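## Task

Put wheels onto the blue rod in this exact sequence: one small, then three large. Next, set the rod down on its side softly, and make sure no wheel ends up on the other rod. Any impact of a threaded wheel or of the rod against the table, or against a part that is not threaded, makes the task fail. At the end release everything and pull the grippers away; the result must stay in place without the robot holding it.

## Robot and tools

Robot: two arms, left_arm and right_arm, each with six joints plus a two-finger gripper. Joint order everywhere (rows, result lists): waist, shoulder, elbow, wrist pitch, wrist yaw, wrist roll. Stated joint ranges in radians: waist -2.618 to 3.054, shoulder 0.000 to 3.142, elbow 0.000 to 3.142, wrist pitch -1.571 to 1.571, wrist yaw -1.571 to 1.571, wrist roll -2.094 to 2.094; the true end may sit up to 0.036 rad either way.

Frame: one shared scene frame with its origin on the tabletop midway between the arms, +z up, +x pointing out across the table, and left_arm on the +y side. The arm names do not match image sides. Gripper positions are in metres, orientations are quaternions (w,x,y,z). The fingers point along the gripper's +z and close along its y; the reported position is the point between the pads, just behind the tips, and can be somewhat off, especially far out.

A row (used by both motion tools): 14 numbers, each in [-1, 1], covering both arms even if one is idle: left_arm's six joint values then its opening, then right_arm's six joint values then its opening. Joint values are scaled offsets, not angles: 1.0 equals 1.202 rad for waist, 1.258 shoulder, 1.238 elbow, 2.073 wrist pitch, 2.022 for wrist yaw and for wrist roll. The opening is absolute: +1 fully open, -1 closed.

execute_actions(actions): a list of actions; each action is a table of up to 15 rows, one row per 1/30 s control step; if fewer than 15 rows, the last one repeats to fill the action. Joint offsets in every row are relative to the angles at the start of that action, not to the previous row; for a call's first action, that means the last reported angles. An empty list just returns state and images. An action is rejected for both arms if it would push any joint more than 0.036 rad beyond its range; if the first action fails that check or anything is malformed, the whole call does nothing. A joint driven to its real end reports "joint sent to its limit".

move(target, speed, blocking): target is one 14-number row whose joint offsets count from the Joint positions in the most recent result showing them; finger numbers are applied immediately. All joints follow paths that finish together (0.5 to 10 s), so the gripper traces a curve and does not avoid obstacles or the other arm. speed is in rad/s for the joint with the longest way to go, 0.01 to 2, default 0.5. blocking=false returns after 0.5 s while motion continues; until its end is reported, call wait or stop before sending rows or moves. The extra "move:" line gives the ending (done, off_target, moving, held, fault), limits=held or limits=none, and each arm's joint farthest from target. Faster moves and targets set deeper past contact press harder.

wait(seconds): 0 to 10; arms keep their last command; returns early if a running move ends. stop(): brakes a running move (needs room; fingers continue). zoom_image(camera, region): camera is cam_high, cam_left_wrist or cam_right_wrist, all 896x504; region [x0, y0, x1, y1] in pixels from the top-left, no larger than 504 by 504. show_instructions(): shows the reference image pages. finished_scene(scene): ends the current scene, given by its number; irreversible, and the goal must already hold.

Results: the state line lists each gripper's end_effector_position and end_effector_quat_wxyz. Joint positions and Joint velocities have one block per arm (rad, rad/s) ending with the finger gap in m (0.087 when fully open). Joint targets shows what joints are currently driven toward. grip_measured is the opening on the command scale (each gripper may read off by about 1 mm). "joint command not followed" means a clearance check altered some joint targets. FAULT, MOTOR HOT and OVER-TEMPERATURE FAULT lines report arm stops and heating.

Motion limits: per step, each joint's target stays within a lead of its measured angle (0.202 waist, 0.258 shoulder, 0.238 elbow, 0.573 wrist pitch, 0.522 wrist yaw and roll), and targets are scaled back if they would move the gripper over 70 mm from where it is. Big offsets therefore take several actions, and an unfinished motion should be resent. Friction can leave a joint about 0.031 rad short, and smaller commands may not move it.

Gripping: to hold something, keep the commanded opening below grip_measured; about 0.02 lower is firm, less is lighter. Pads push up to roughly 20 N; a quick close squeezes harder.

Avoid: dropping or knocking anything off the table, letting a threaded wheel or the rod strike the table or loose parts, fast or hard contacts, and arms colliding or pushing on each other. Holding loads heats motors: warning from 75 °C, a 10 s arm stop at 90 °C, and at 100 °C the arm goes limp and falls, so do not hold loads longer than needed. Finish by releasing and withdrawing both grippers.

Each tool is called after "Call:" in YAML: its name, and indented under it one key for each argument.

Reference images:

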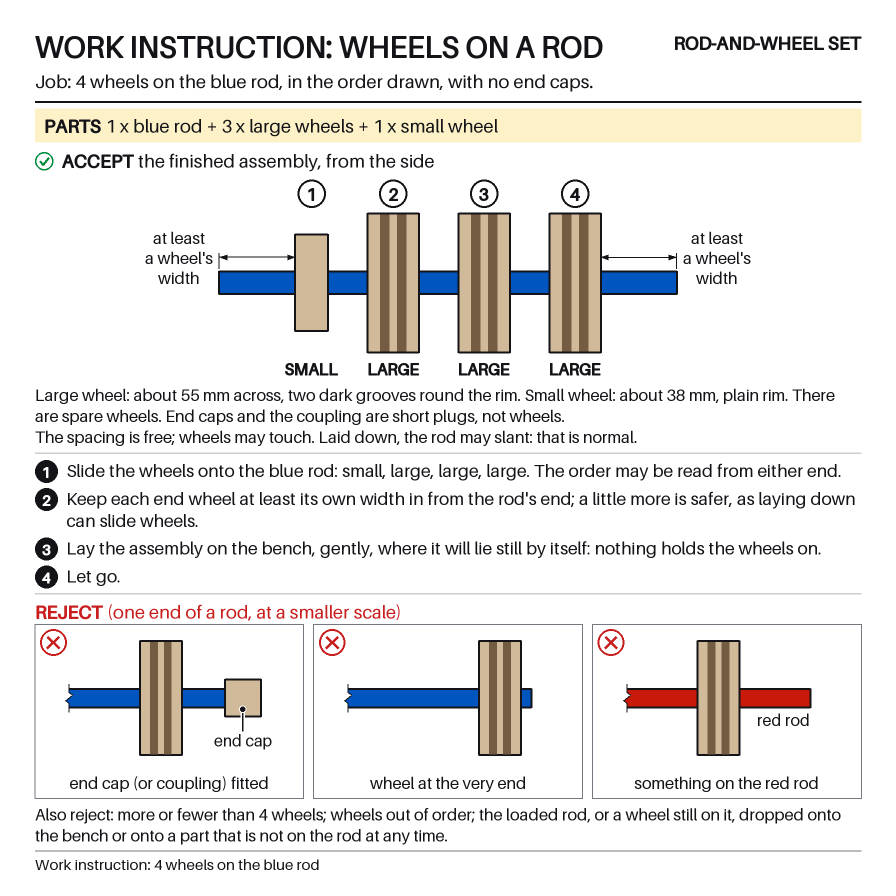

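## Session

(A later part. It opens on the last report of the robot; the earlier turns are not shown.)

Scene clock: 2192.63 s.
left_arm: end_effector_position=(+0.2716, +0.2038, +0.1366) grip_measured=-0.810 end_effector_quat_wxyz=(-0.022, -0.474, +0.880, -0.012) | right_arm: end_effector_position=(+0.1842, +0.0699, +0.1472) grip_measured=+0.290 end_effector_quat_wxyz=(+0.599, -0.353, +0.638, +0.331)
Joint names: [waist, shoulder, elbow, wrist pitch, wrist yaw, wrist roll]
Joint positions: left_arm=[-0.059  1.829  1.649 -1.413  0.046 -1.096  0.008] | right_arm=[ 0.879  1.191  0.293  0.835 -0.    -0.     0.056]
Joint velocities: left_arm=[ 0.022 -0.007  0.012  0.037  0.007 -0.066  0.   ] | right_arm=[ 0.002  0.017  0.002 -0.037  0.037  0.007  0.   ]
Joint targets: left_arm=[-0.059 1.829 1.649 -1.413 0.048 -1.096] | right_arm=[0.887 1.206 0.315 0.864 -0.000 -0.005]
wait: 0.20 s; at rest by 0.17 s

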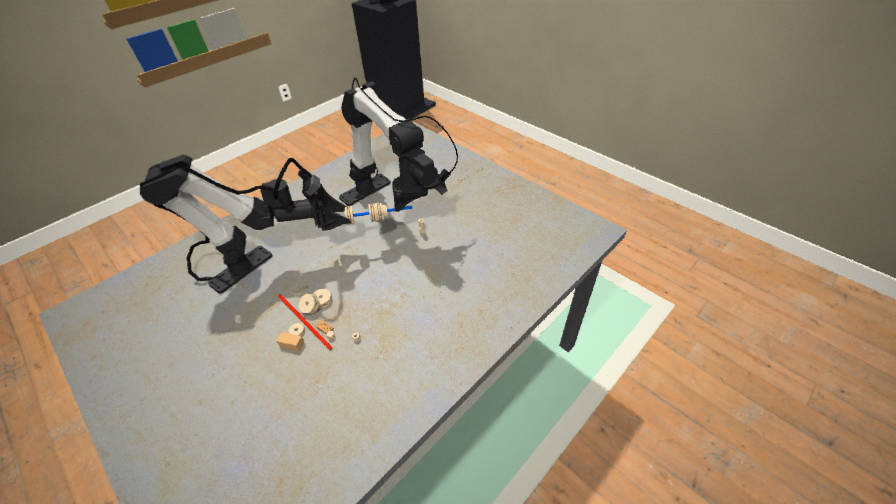

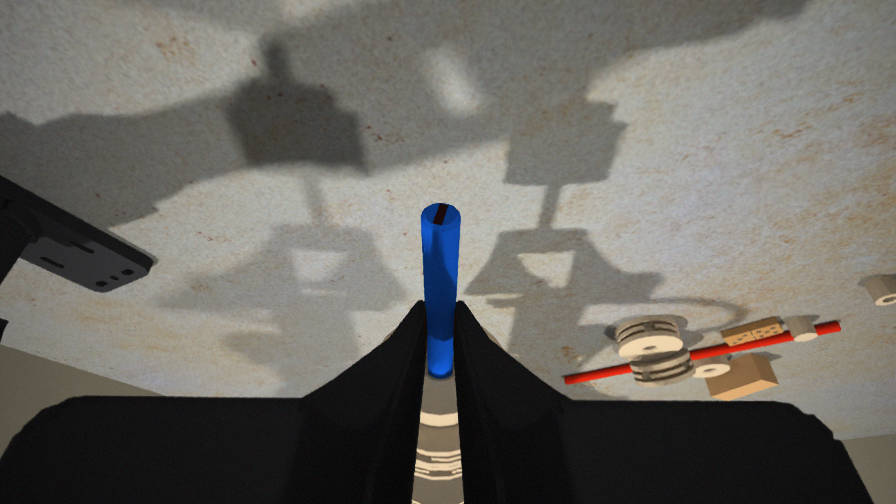

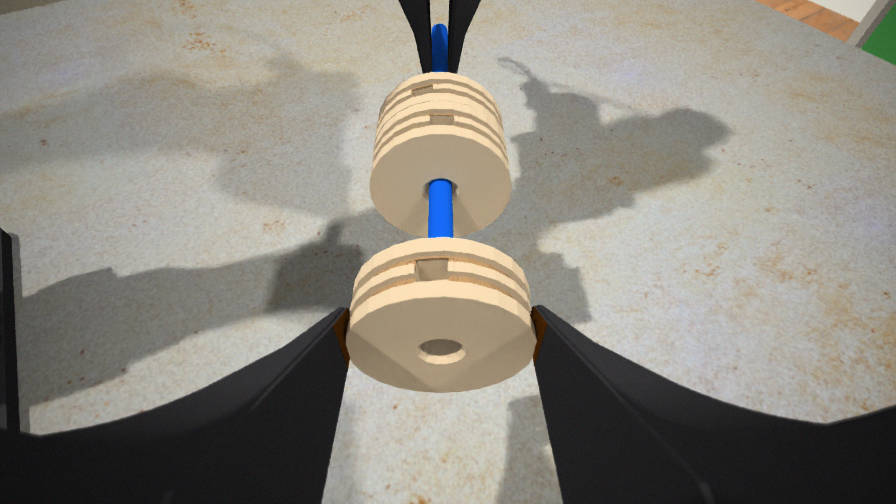

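Call:
execute_actions:
  actions:
    - [[0,0,0,0,0.001,0,-0.84,0.006,0.016,0.019,0.019,0,-0.002,0.25],[0,0,0,0,0.001,0,-0.84,0.006,0.020,0.021,0.021,0,-0.002,0.25],[0,0,0,0,0.001,0,-0.84,0.006,0.025,0.023,0.0225,0,-0.002,0.25],[0,0,0,0,0.001,0,-0.84,0.006,0.030,0.0255,0.024,0,-0.002,0.25],[0,0,0,0,0.001,0,-0.84,0.006,0.035,0.028,0.0255,0,-0.002,0.25],[0,0,0,0,0.001,0,-0.84,0.006,0.040,0.0305,0.027,0,-0.002,0.25],[0,0,0,0,0.001,0,-0.84,0.006,0.045,0.033,0.0285,0,-0.002,0.25],[0,0,0,0,0.001,0,-0.84,0.006,0.050,0.0355,0.030,0,-0.002,0.25],[0,0,0,0,0.001,0,-0.84,0.006,0.055,0.038,0.0315,0,-0.002,0.25],[0,0,0,0,0.001,0,-0.84,0.006,0.059,0.040,0.0325,0,-0.002,0.25],[0,0,0,0,0.001,0,-0.84,0.006,0.063,0.042,0.033,0,-0.002,0.25],[0,0,0,0,0.001,0,-0.84,0.006,0.066,0.0437,0.033,0,-0.002,0.25],[0,0,0,0,0.001,0,-0.84,0.006,0.0688,0.0451,0.0325,0,-0.002,0.25],[0,0,0,0,0.001,0,-0.84,0.006,0.0688,0.0451,0.032,0,-0.002,0.25],[0,0,0,0,0.001,0,-0.84,0.006,0.0688,0.0451,0.0312,0,-0.002,0.25]]

Call:
wait:
  seconds: 0.2

Call:
zoom_image:
  camera: "cam_high"
  region: [335, 195, 425, 235]

Scene clock: 2211.80 s.
left_arm: end_effector_position=(+0.2716, +0.2038, +0.1366) grip_measured=-0.810 end_effector_quat_wxyz=(-0.022, -0.474, +0.880, -0.012) | right_arm: end_effector_position=(+0.1903, +0.0796, +0.1452) grip_measured=+0.290 end_effector_quat_wxyz=(+0.598, -0.354, +0.639, +0.330)
Joint names: [waist, shoulder, elbow, wrist pitch, wrist yaw, wrist roll]
Joint positions: left_arm=[-0.059  1.829  1.649 -1.413  0.046 -1.096  0.008] | right_arm=[ 0.879  1.262  0.327  0.868 -0.    -0.     0.056]
Joint velocities: left_arm=[-0.002  0.002 -0.012 -0.037 -0.007 -0.007  0.   ] | right_arm=[-0.002  0.051  0.007  0.037  0.051 -0.037 -0.001]
Joint targets: left_arm=[-0.059 1.829 1.649 -1.413 0.048 -1.096] | right_arm=[0.887 1.278 0.349 0.899 -0.000 -0.005]

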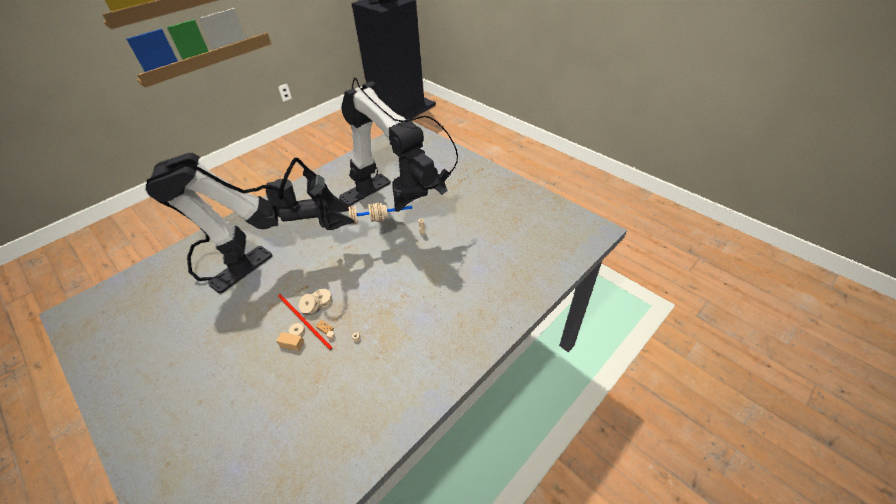

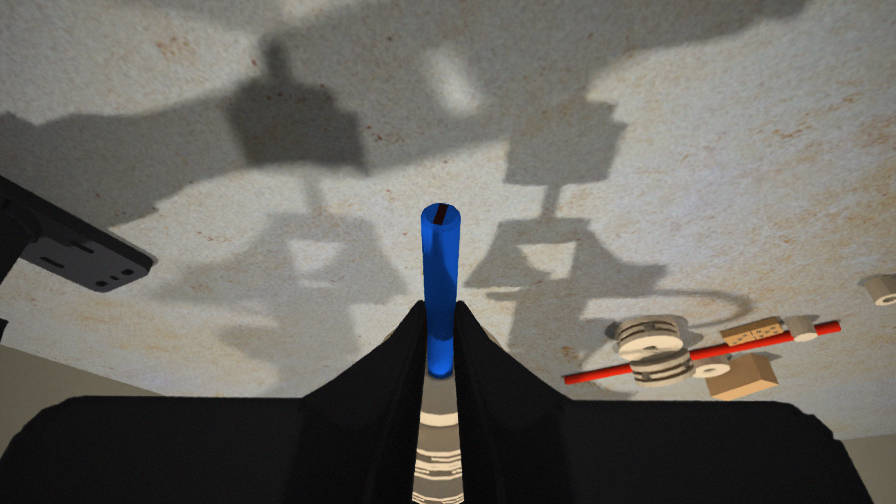

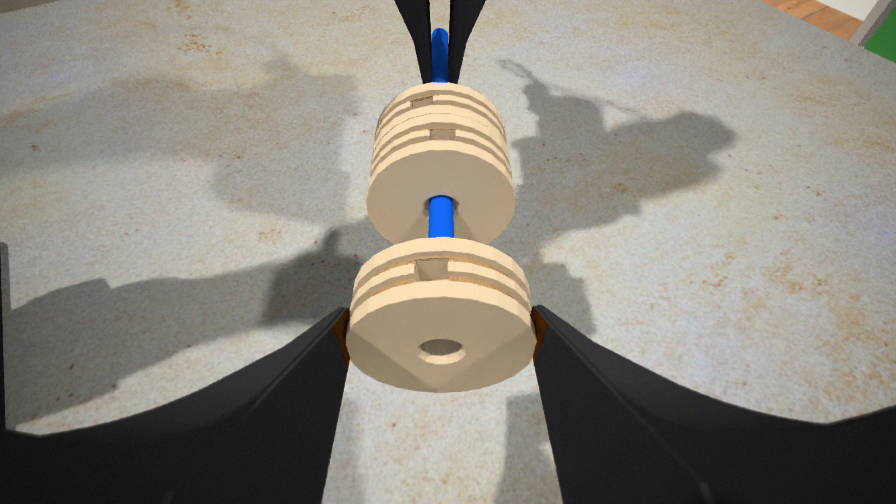

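Scene clock: 2212.00 s.
left_arm: end_effector_position=(+0.2716, +0.2038, +0.1366) grip_measured=-0.810 end_effector_quat_wxyz=(-0.022, -0.474, +0.880, -0.012) | right_arm: end_effector_position=(+0.1904, +0.0798, +0.1452) grip_measured=+0.290 end_effector_quat_wxyz=(+0.598, -0.354, +0.639, +0.330)
Joint names: [waist, shoulder, elbow, wrist pitch, wrist yaw, wrist roll]
Joint positions: left_arm=[-0.059  1.829  1.649 -1.413  0.046 -1.096  0.008] | right_arm=[ 0.879  1.263  0.327  0.869 -0.    -0.     0.056]
Joint velocities: left_arm=[-0.017 -0.027 -0.007 -0.037 -0.051  0.037  0.   ] | right_arm=[-0.002 -0.027 -0.007  0.037  0.022 -0.066  0.   ]
Joint targets: left_arm=[-0.059 1.829 1.649 -1.413 0.048 -1.096] | right_arm=[0.887 1.278 0.349 0.899 -0.000 -0.005]
wait: 0.20 s; at rest by 0.17 s

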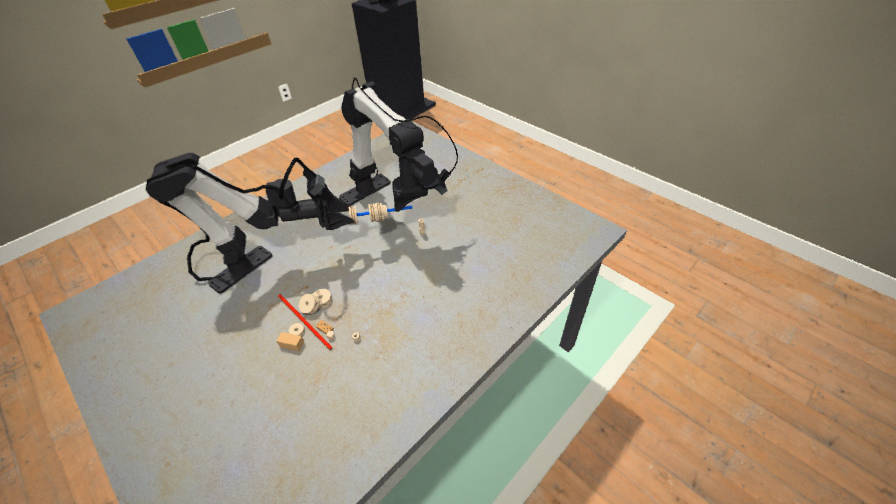

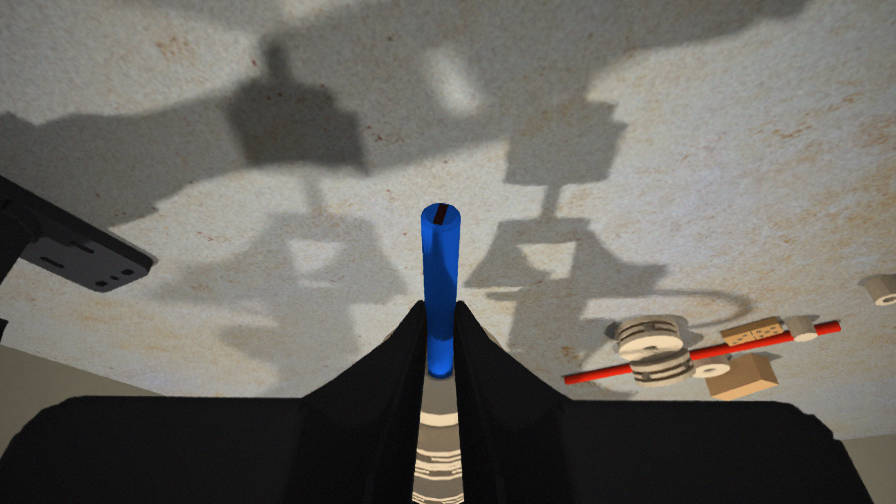

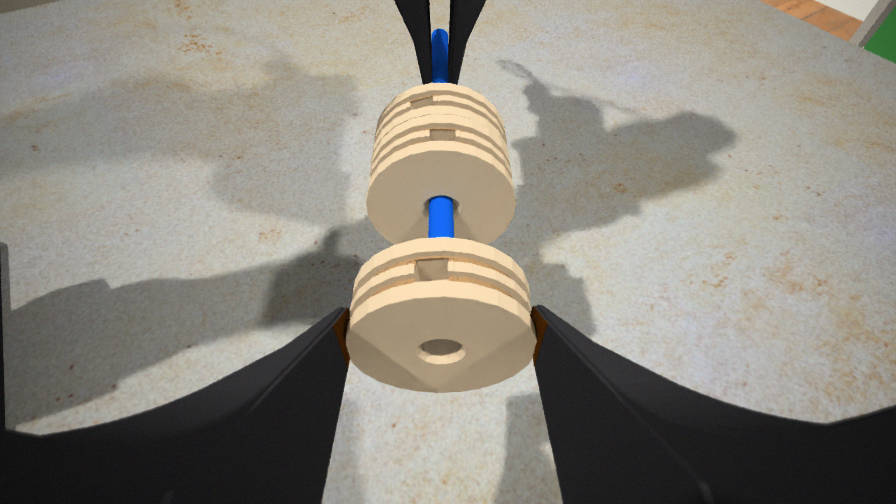

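Region (335, 195, 425, 235) of cam_high's 896x504 image, scaled by 5.600, with more detail than that image has.

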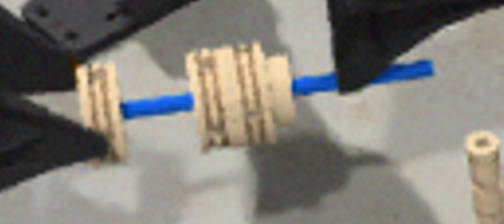

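Call:
execute_actions:
  actions:
    - [[0,0,0,0,0.001,0,-0.84,0.006,0.0151,0.0195,0.0213,0,-0.002,0.25],[0,0,0,0,0.001,0,-0.84,0.006,0.0203,0.0225,0.0238,0,-0.002,0.25],[0,0,0,0,0.001,0,-0.84,0.006,0.0273,0.0265,0.0261,0,-0.002,0.25],[0,0,0,0,0.001,0,-0.84,0.006,0.0357,0.0312,0.0283,0,-0.002,0.25],[0,0,0,0,0.001,0,-0.84,0.006,0.0449,0.0364,0.0305,0,-0.002,0.25],[0,0,0,0,0.001,0,-0.84,0.006,0.0542,0.0420,0.0328,0,-0.002,0.25],[0,0,0,0,0.001,0,-0.84,0.006,0.0634,0.0477,0.0348,0,-0.002,0.25],[0,0,0,0,0.001,0,-0.84,0.006,0.0726,0.0533,0.0366,0,-0.002,0.25],[0,0,0,0,0.001,0,-0.84,0.006,0.0817,0.0589,0.0383,0,-0.002,0.25],[0,0,0,0,0.001,0,-0.84,0.006,0.0908,0.0646,0.0399,0,-0.002,0.25],[0,0,0,0,0.001,0,-0.84,0.006,0.0994,0.0704,0.0413,0,-0.002,0.25],[0,0,0,0,0.001,0,-0.84,0.006,0.1080,0.0763,0.0423,0,-0.002,0.25],[0,0,0,0,0.001,0,-0.84,0.006,0.1159,0.0816,0.0432,0,-0.002,0.25],[0,0,0,0,0.001,0,-0.84,0.006,0.1226,0.0861,0.0432,0,-0.002,0.25],[0,0,0,0,0.001,0,-0.84,0.006,0.1277,0.0896,0.0423,0,-0.002,0.25]]

Scene clock: 2247.17 s.
left_arm: end_effector_position=(+0.2716, +0.2038, +0.1366) grip_measured=-0.810 end_effector_quat_wxyz=(-0.022, -0.474, +0.880, -0.012) | right_arm: end_effector_position=(+0.2040, +0.1014, +0.1435) grip_measured=+0.290 end_effector_quat_wxyz=(+0.598, -0.354, +0.639, +0.330)
Joint names: [waist, shoulder, elbow, wrist pitch, wrist yaw, wrist roll]
Joint positions: left_arm=[-0.059  1.829  1.649 -1.413  0.046 -1.096  0.008] | right_arm=[ 0.879  1.398  0.409  0.922 -0.    -0.     0.056]
Joint velocities: left_arm=[-0.012 -0.007 -0.017 -0.051  0.007 -0.022  0.   ] | right_arm=[-0.002  0.242  0.164  0.051 -0.007 -0.022  0.   ]
Joint targets: left_arm=[-0.059 1.829 1.649 -1.413 0.048 -1.096] | right_arm=[0.887 1.424 0.438 0.957 -0.000 -0.005]

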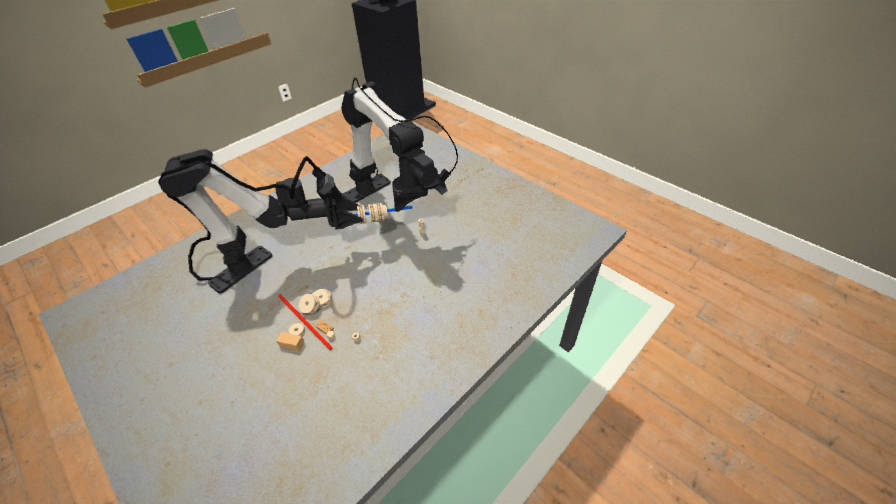

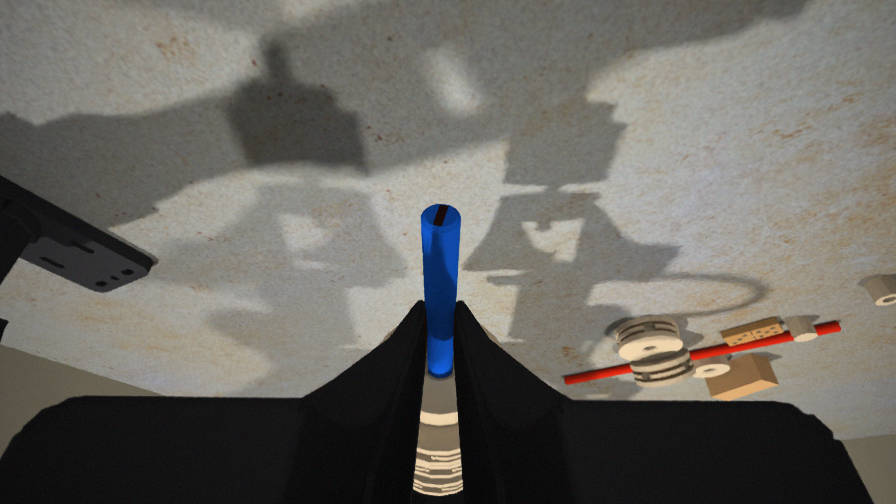

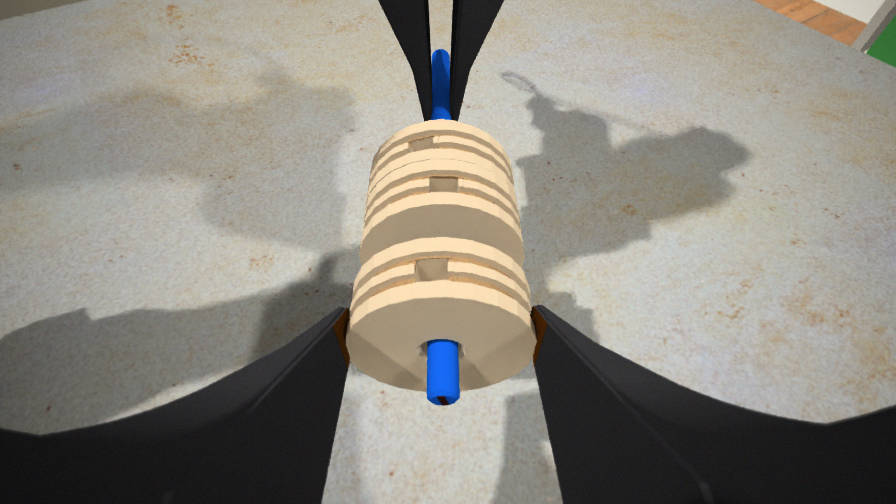

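Call:
execute_actions:
  actions:
    - [[0,0,0,0,0.001,0,-0.84,0.006,0.0230,0.0257,0.0188,0,-0.002,0.25],[0,0,0,0,0.001,0,-0.84,0.006,0.0278,0.0298,0.0200,0,-0.002,0.25],[0,0,0,0,0.001,0,-0.84,0.006,0.0341,0.0349,0.0211,0,-0.002,0.25],[0,0,0,0,0.001,0,-0.84,0.006,0.0412,0.0406,0.0220,0,-0.002,0.25],[0,0,0,0,0.001,0,-0.84,0.006,0.0483,0.0463,0.0226,0,-0.002,0.25],[0,0,0,0,0.001,0,-0.84,0.006,0.0549,0.0512,0.0232,0,-0.002,0.25],[0,0,0,0,0.001,0,-0.84,0.006,0.0610,0.0560,0.0236,0,-0.002,0.25],[0,0,0,0,0.001,0,-0.84,0.006,0.0661,0.0599,0.0241,0,-0.002,0.25],[0,0,0,0,0.001,0,-0.84,0.006,0.0703,0.0632,0.0246,0,-0.002,0.25],[0,0,0,0,0.001,0,-0.84,0.006,0.0738,0.0661,0.0250,0,-0.002,0.25],[0,0,0,0,0.001,0,-0.84,0.006,0.0773,0.0689,0.0254,0,-0.002,0.25],[0,0,0,0,0.001,0,-0.84,0.006,0.0808,0.0717,0.0257,0,-0.002,0.25],[0,0,0,0,0.001,0,-0.84,0.006,0.0840,0.0742,0.0257,0,-0.002,0.25],[0,0,0,0,0.001,0,-0.84,0.006,0.0869,0.0765,0.0257,0,-0.002,0.25],[0,0,0,0,0.001,0,-0.84,0.006,0.0893,0.0784,0.0257,0,-0.002,0.25]]

Call:
wait:
  seconds: 0.2

Call:
zoom_image:
  camera: "cam_high"
  region: [335, 190, 425, 235]

Scene clock: 2275.33 s.
left_arm: end_effector_position=(+0.2716, +0.2039, +0.1366) grip_measured=-0.810 end_effector_quat_wxyz=(-0.022, -0.474, +0.880, -0.012) | right_arm: end_effector_position=(+0.2150, +0.1190, +0.1439) grip_measured=+0.290 end_effector_quat_wxyz=(+0.599, -0.353, +0.638, +0.331)
Joint names: [waist, shoulder, elbow, wrist pitch, wrist yaw, wrist roll]
Joint positions: left_arm=[-0.059  1.829  1.649 -1.413  0.045 -1.096  0.008] | right_arm=[ 0.879  1.49   0.48   0.947 -0.    -0.     0.056]
Joint velocities: left_arm=[-0.022 -0.007 -0.022 -0.066 -0.007 -0.007 -0.   ] | right_arm=[ 0.002  0.115  0.09  -0.066  0.037 -0.037 -0.   ]
Joint targets: left_arm=[-0.059 1.829 1.649 -1.413 0.048 -1.096] | right_arm=[0.887 1.510 0.506 0.975 -0.000 -0.005]

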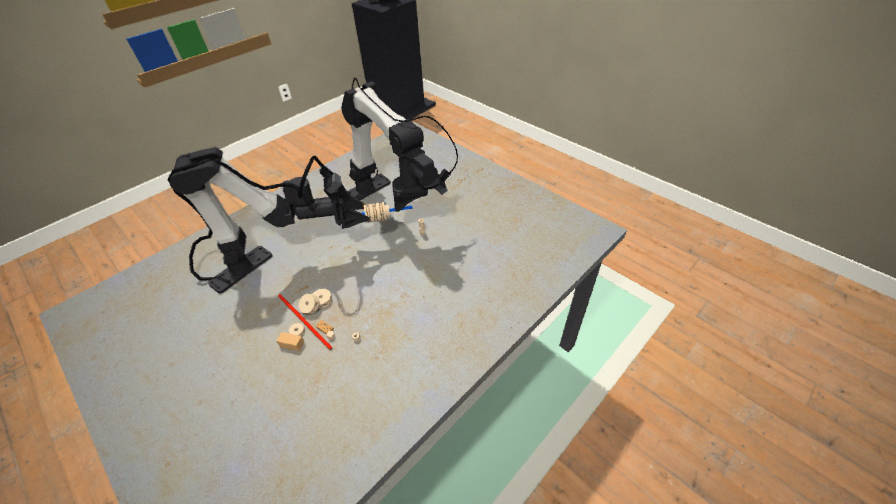

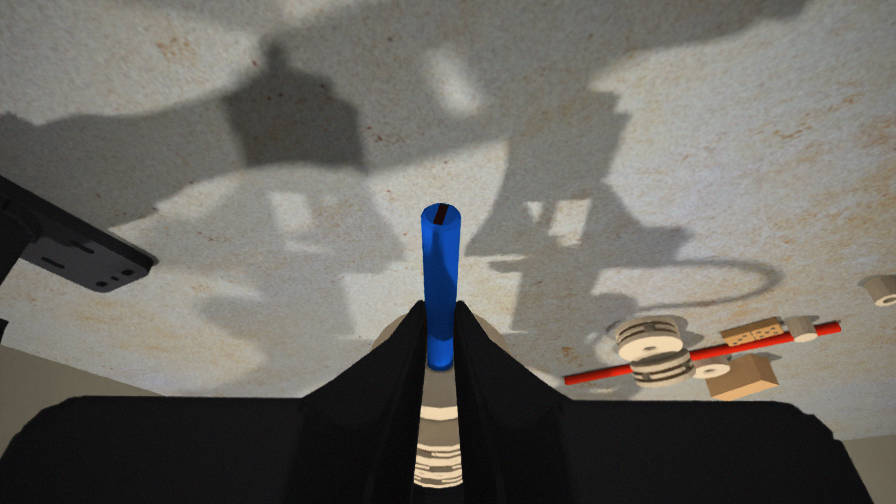

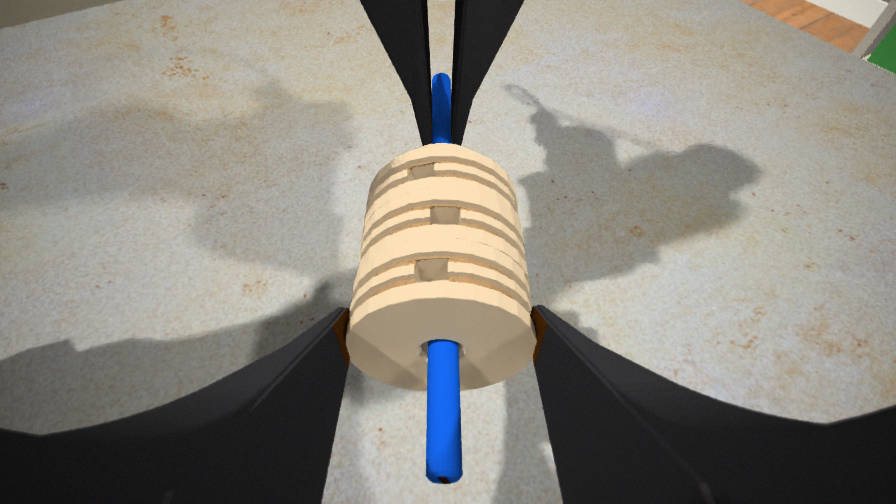

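Scene clock: 2275.53 s.
left_arm: end_effector_position=(+0.2716, +0.2039, +0.1366) grip_measured=-0.810 end_effector_quat_wxyz=(-0.022, -0.474, +0.880, -0.012) | right_arm: end_effector_position=(+0.2157, +0.1201, +0.1438) grip_measured=+0.290 end_effector_quat_wxyz=(+0.599, -0.353, +0.638, +0.331)
Joint names: [waist, shoulder, elbow, wrist pitch, wrist yaw, wrist roll]
Joint positions: left_arm=[-0.059  1.829  1.649 -1.413  0.045 -1.096  0.008] | right_arm=[ 0.879  1.496  0.485  0.949 -0.    -0.     0.056]
Joint velocities: left_arm=[-0.007  0.002  0.012  0.007 -0.095  0.007 -0.001] | right_arm=[ 0.012  0.007  0.002  0.007 -0.066  0.051  0.   ]
Joint targets: left_arm=[-0.059 1.829 1.649 -1.413 0.048 -1.096] | right_arm=[0.887 1.510 0.506 0.975 -0.000 -0.005]
wait: 0.20 s; no rest

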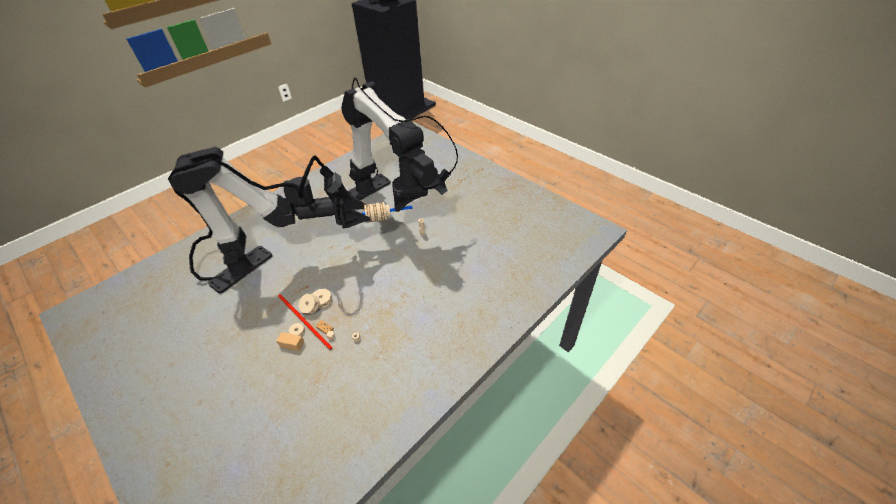

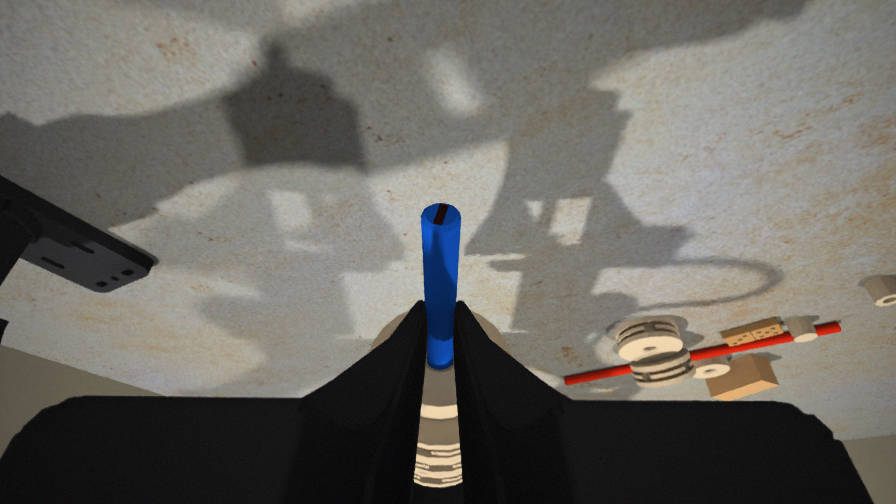

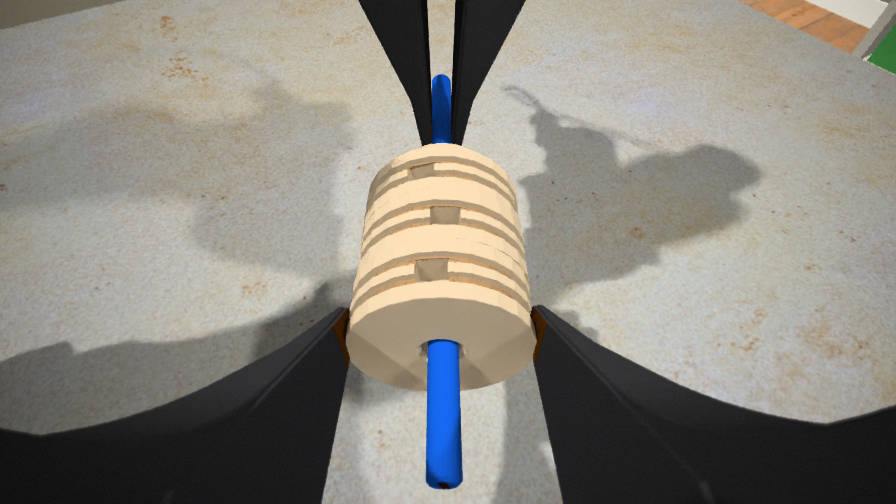

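Region (335, 190, 425, 235) of cam_high's 896x504 image, scaled by 5.600, with more detail than that image has.

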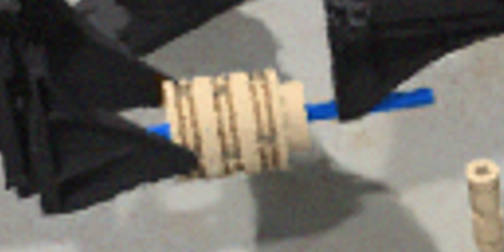

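Call:
execute_actions:
  actions:
    - [[0,0,0,0,0.001,0,-0.84,0.006,0.008,0.015,0.011,0,-0.002,0.27],[0,0,0,0,0.001,0,-0.84,0.006,0.006,0.014,0.010,0,-0.002,0.29],[0,0,0,0,0.001,0,-0.84,0.006,0.004,0.013,0.010,0,-0.002,0.31],[0,0,0,0,0.001,0,-0.84,0.006,0.002,0.012,0.010,0,-0.002,0.33],[0,0,0,0,0.001,0,-0.84,0.006,0,0.012,0.010,0,-0.002,0.36],[0,0,0,0,0.001,0,-0.84,0.006,0,0.012,0.010,0,-0.002,0.40],[0,0,0,0,0.001,0,-0.84,0.006,0,0.012,0.010,0,-0.002,0.45],[0,0,0,0,0.001,0,-0.84,0.006,0,0.012,0.010,0,-0.002,0.50],[0,0,0,0,0.001,0,-0.84,0.006,0,0.012,0.010,0,-0.002,0.55],[0,0,0,0,0.001,0,-0.84,0.006,0,0.010,0.008,0,-0.002,0.60],[0,0,0,0,0.001,0,-0.84,0.006,-0.004,0.008,0.006,0,-0.002,0.65],[0,0,0,0,0.001,0,-0.84,0.006,-0.008,0.006,0.004,0,-0.002,0.70],[0,0,0,0,0.001,0,-0.84,0.006,-0.010,0.004,0.002,0,-0.002,0.72],[0,0,0,0,0.001,0,-0.84,0.006,-0.012,0.002,0,0,-0.002,0.72],[0,0,0,0,0.001,0,-0.84,0.006,-0.012,0,0,0,-0.002,0.72]]

Call:
move:
  target: [0,0,0,0,0.001,0,-0.84,0,-0.40,-0.225,-0.10,0,0,0.72]
  speed: 1.0

Scene clock: 2320.90 s.
left_arm: end_effector_position=(+0.2716, +0.2039, +0.1366) grip_measured=-0.810 end_effector_quat_wxyz=(-0.022, -0.474, +0.880, -0.012) | right_arm: end_effector_position=(+0.2157, +0.1201, +0.1439) grip_measured=+0.719 end_effector_quat_wxyz=(+0.599, -0.353, +0.638, +0.331)
Joint names: [waist, shoulder, elbow, wrist pitch, wrist yaw, wrist roll]
Joint positions: left_arm=[-0.059  1.829  1.649 -1.413  0.045 -1.096  0.008] | right_arm=[ 0.879  1.496  0.485  0.949 -0.    -0.     0.075]
Joint velocities: left_arm=[ 0.017 -0.017 -0.012 -0.007 -0.066  0.007  0.   ] | right_arm=[-0.002  0.002  0.022 -0.037  0.037 -0.081  0.002]
Joint targets: left_arm=[-0.059 1.829 1.649 -1.413 0.047 -1.096] | right_arm=[0.887 1.481 0.485 0.949 -0.000 -0.005]

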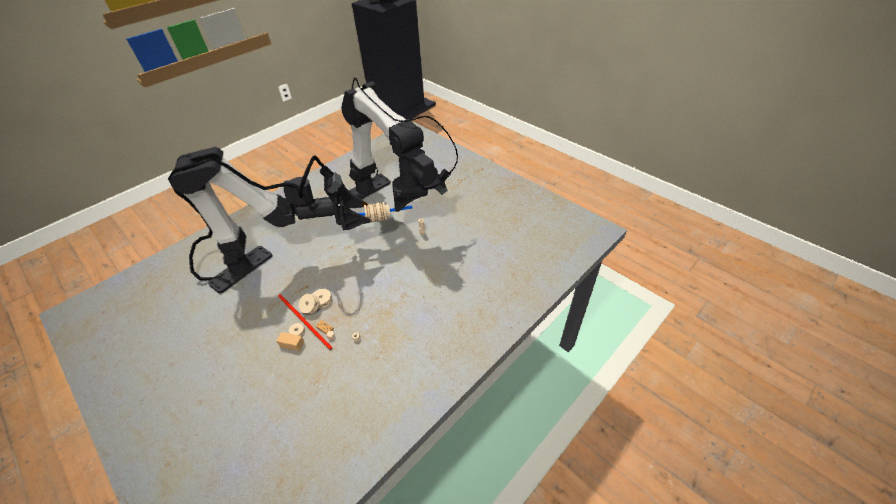

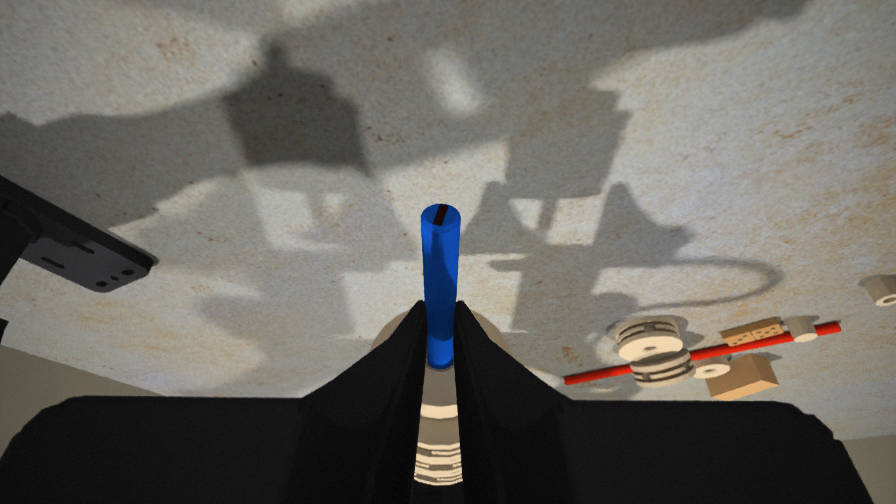

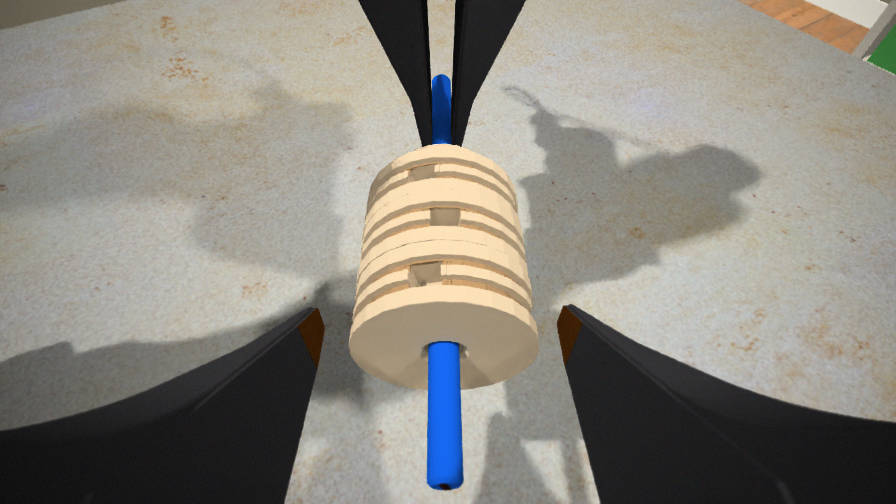

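Scene clock: 2322.20 s.
left_arm: end_effector_position=(+0.2716, +0.2039, +0.1366) grip_measured=-0.810 end_effector_quat_wxyz=(-0.022, -0.474, +0.880, -0.012) | right_arm: end_effector_position=(+0.1702, +0.0476, +0.1523) grip_measured=+0.720 end_effector_quat_wxyz=(+0.605, -0.350, +0.632, +0.335)
Joint names: [waist, shoulder, elbow, wrist pitch, wrist yaw, wrist roll]
Joint positions: left_arm=[-0.059  1.829  1.649 -1.413  0.045 -1.096  0.008] | right_arm=[ 0.879  1.011  0.217  0.75  -0.    -0.     0.075]
Joint velocities: left_arm=[-0.007  0.032 -0.012  0.022 -0.066  0.022 -0.   ] | right_arm=[-0.012 -0.017 -0.012  0.037 -0.081 -0.007  0.001]
Joint targets: left_arm=[-0.059 1.829 1.649 -1.413 0.047 -1.096] | right_arm=[0.879 0.993 0.206 0.742 -0.000 -0.000]
move: done; limits=none; left_arm: farthest joint: the wrist yaw, 0.002 radians from its target (0.002 radians at the start); right_arm: farthest joint: the shoulder, 0.018 radians from its target (0.503 radians at the start)

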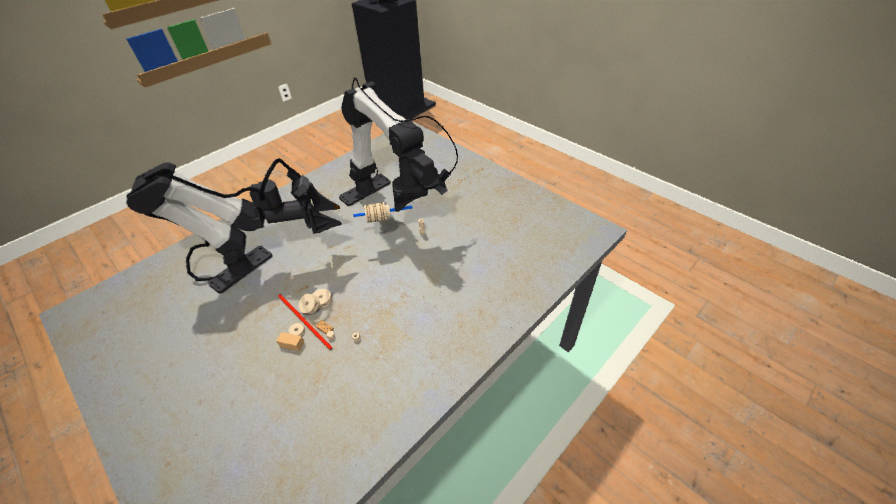

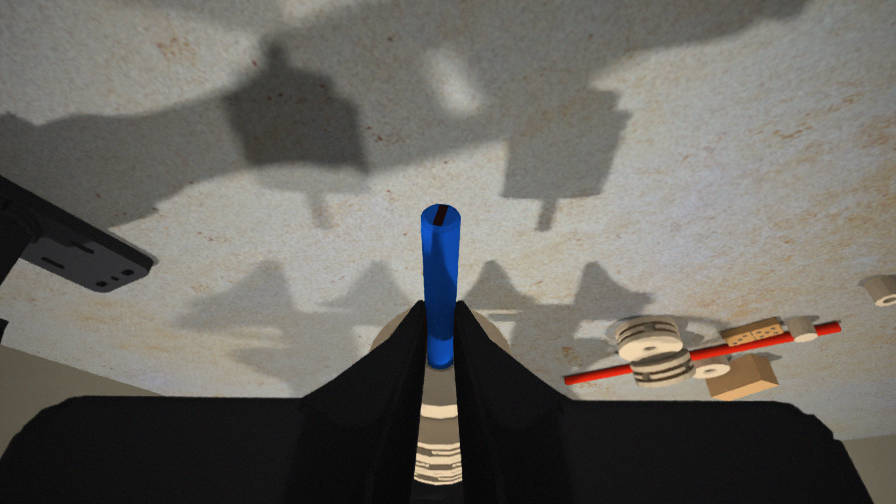

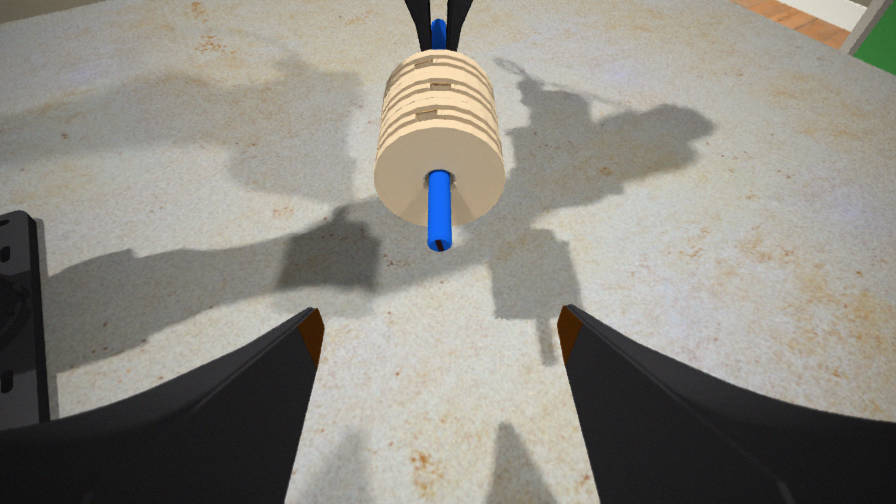

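Call:
move:
  target: [-0.1306,0.047,-0.2585,0.1838,-0.0222,0,-0.84,-0.082,-0.207,0.107,-0.289,0,0,0.72]
  speed: 0.5

Scene clock: 2344.17 s.
left_arm: end_effector_position=(+0.2643, +0.1646, +0.0415) grip_measured=-0.810 end_effector_quat_wxyz=(-0.003, -0.407, +0.913, +0.001) | right_arm: end_effector_position=(+0.1737, +0.0014, +0.1389) grip_measured=+0.720 end_effector_quat_wxyz=(+0.540, -0.354, +0.715, +0.267)
Joint names: [waist, shoulder, elbow, wrist pitch, wrist yaw, wrist roll]
Joint positions: left_arm=[-0.209  1.881  1.342 -1.039  0.002 -1.096  0.008] | right_arm=[ 0.789  0.768  0.33   0.159 -0.    -0.     0.075]
Joint velocities: left_arm=[-0.002 -0.017  0.012 -0.007  0.007 -0.022  0.001] | right_arm=[-0.007  0.012 -0.012  0.037 -0.022  0.037 -0.001]
Joint targets: left_arm=[-0.216 1.889 1.329 -1.032 -0.000 -1.096] | right_arm=[0.781 0.750 0.350 0.151 -0.000 -0.000]
move: done; limits=none; left_arm: farthest joint: the elbow, 0.013 radians from its target (0.320 radians at the start); right_arm: farthest joint: the elbow, 0.019 radians from its target (0.132 radians at the start)

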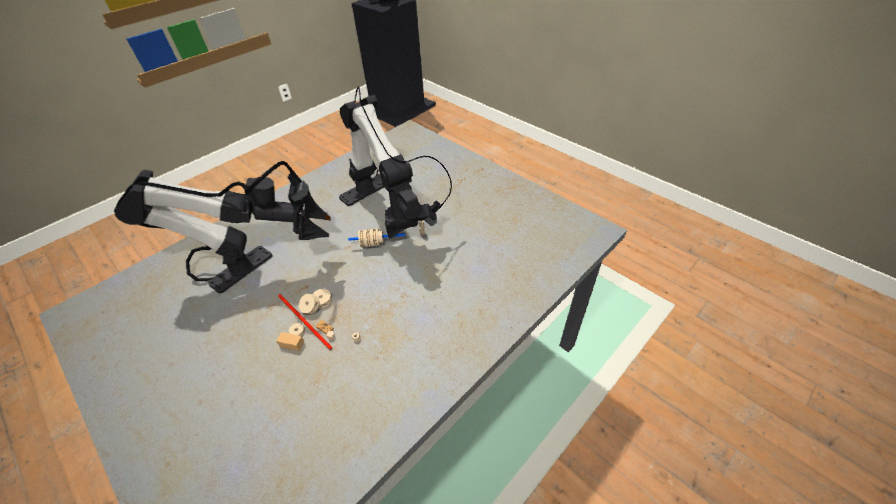

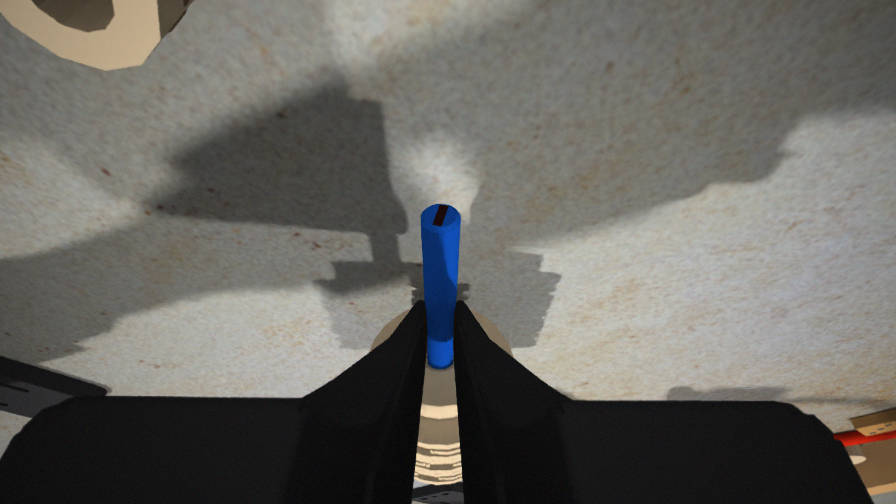

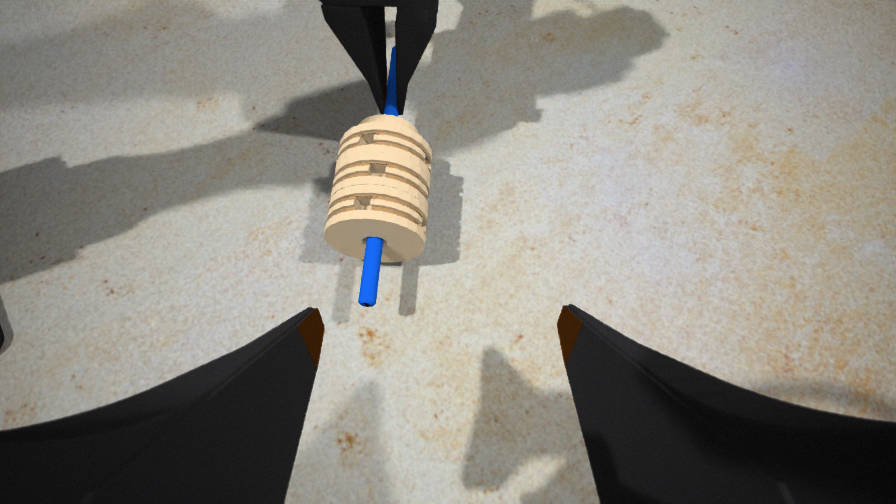

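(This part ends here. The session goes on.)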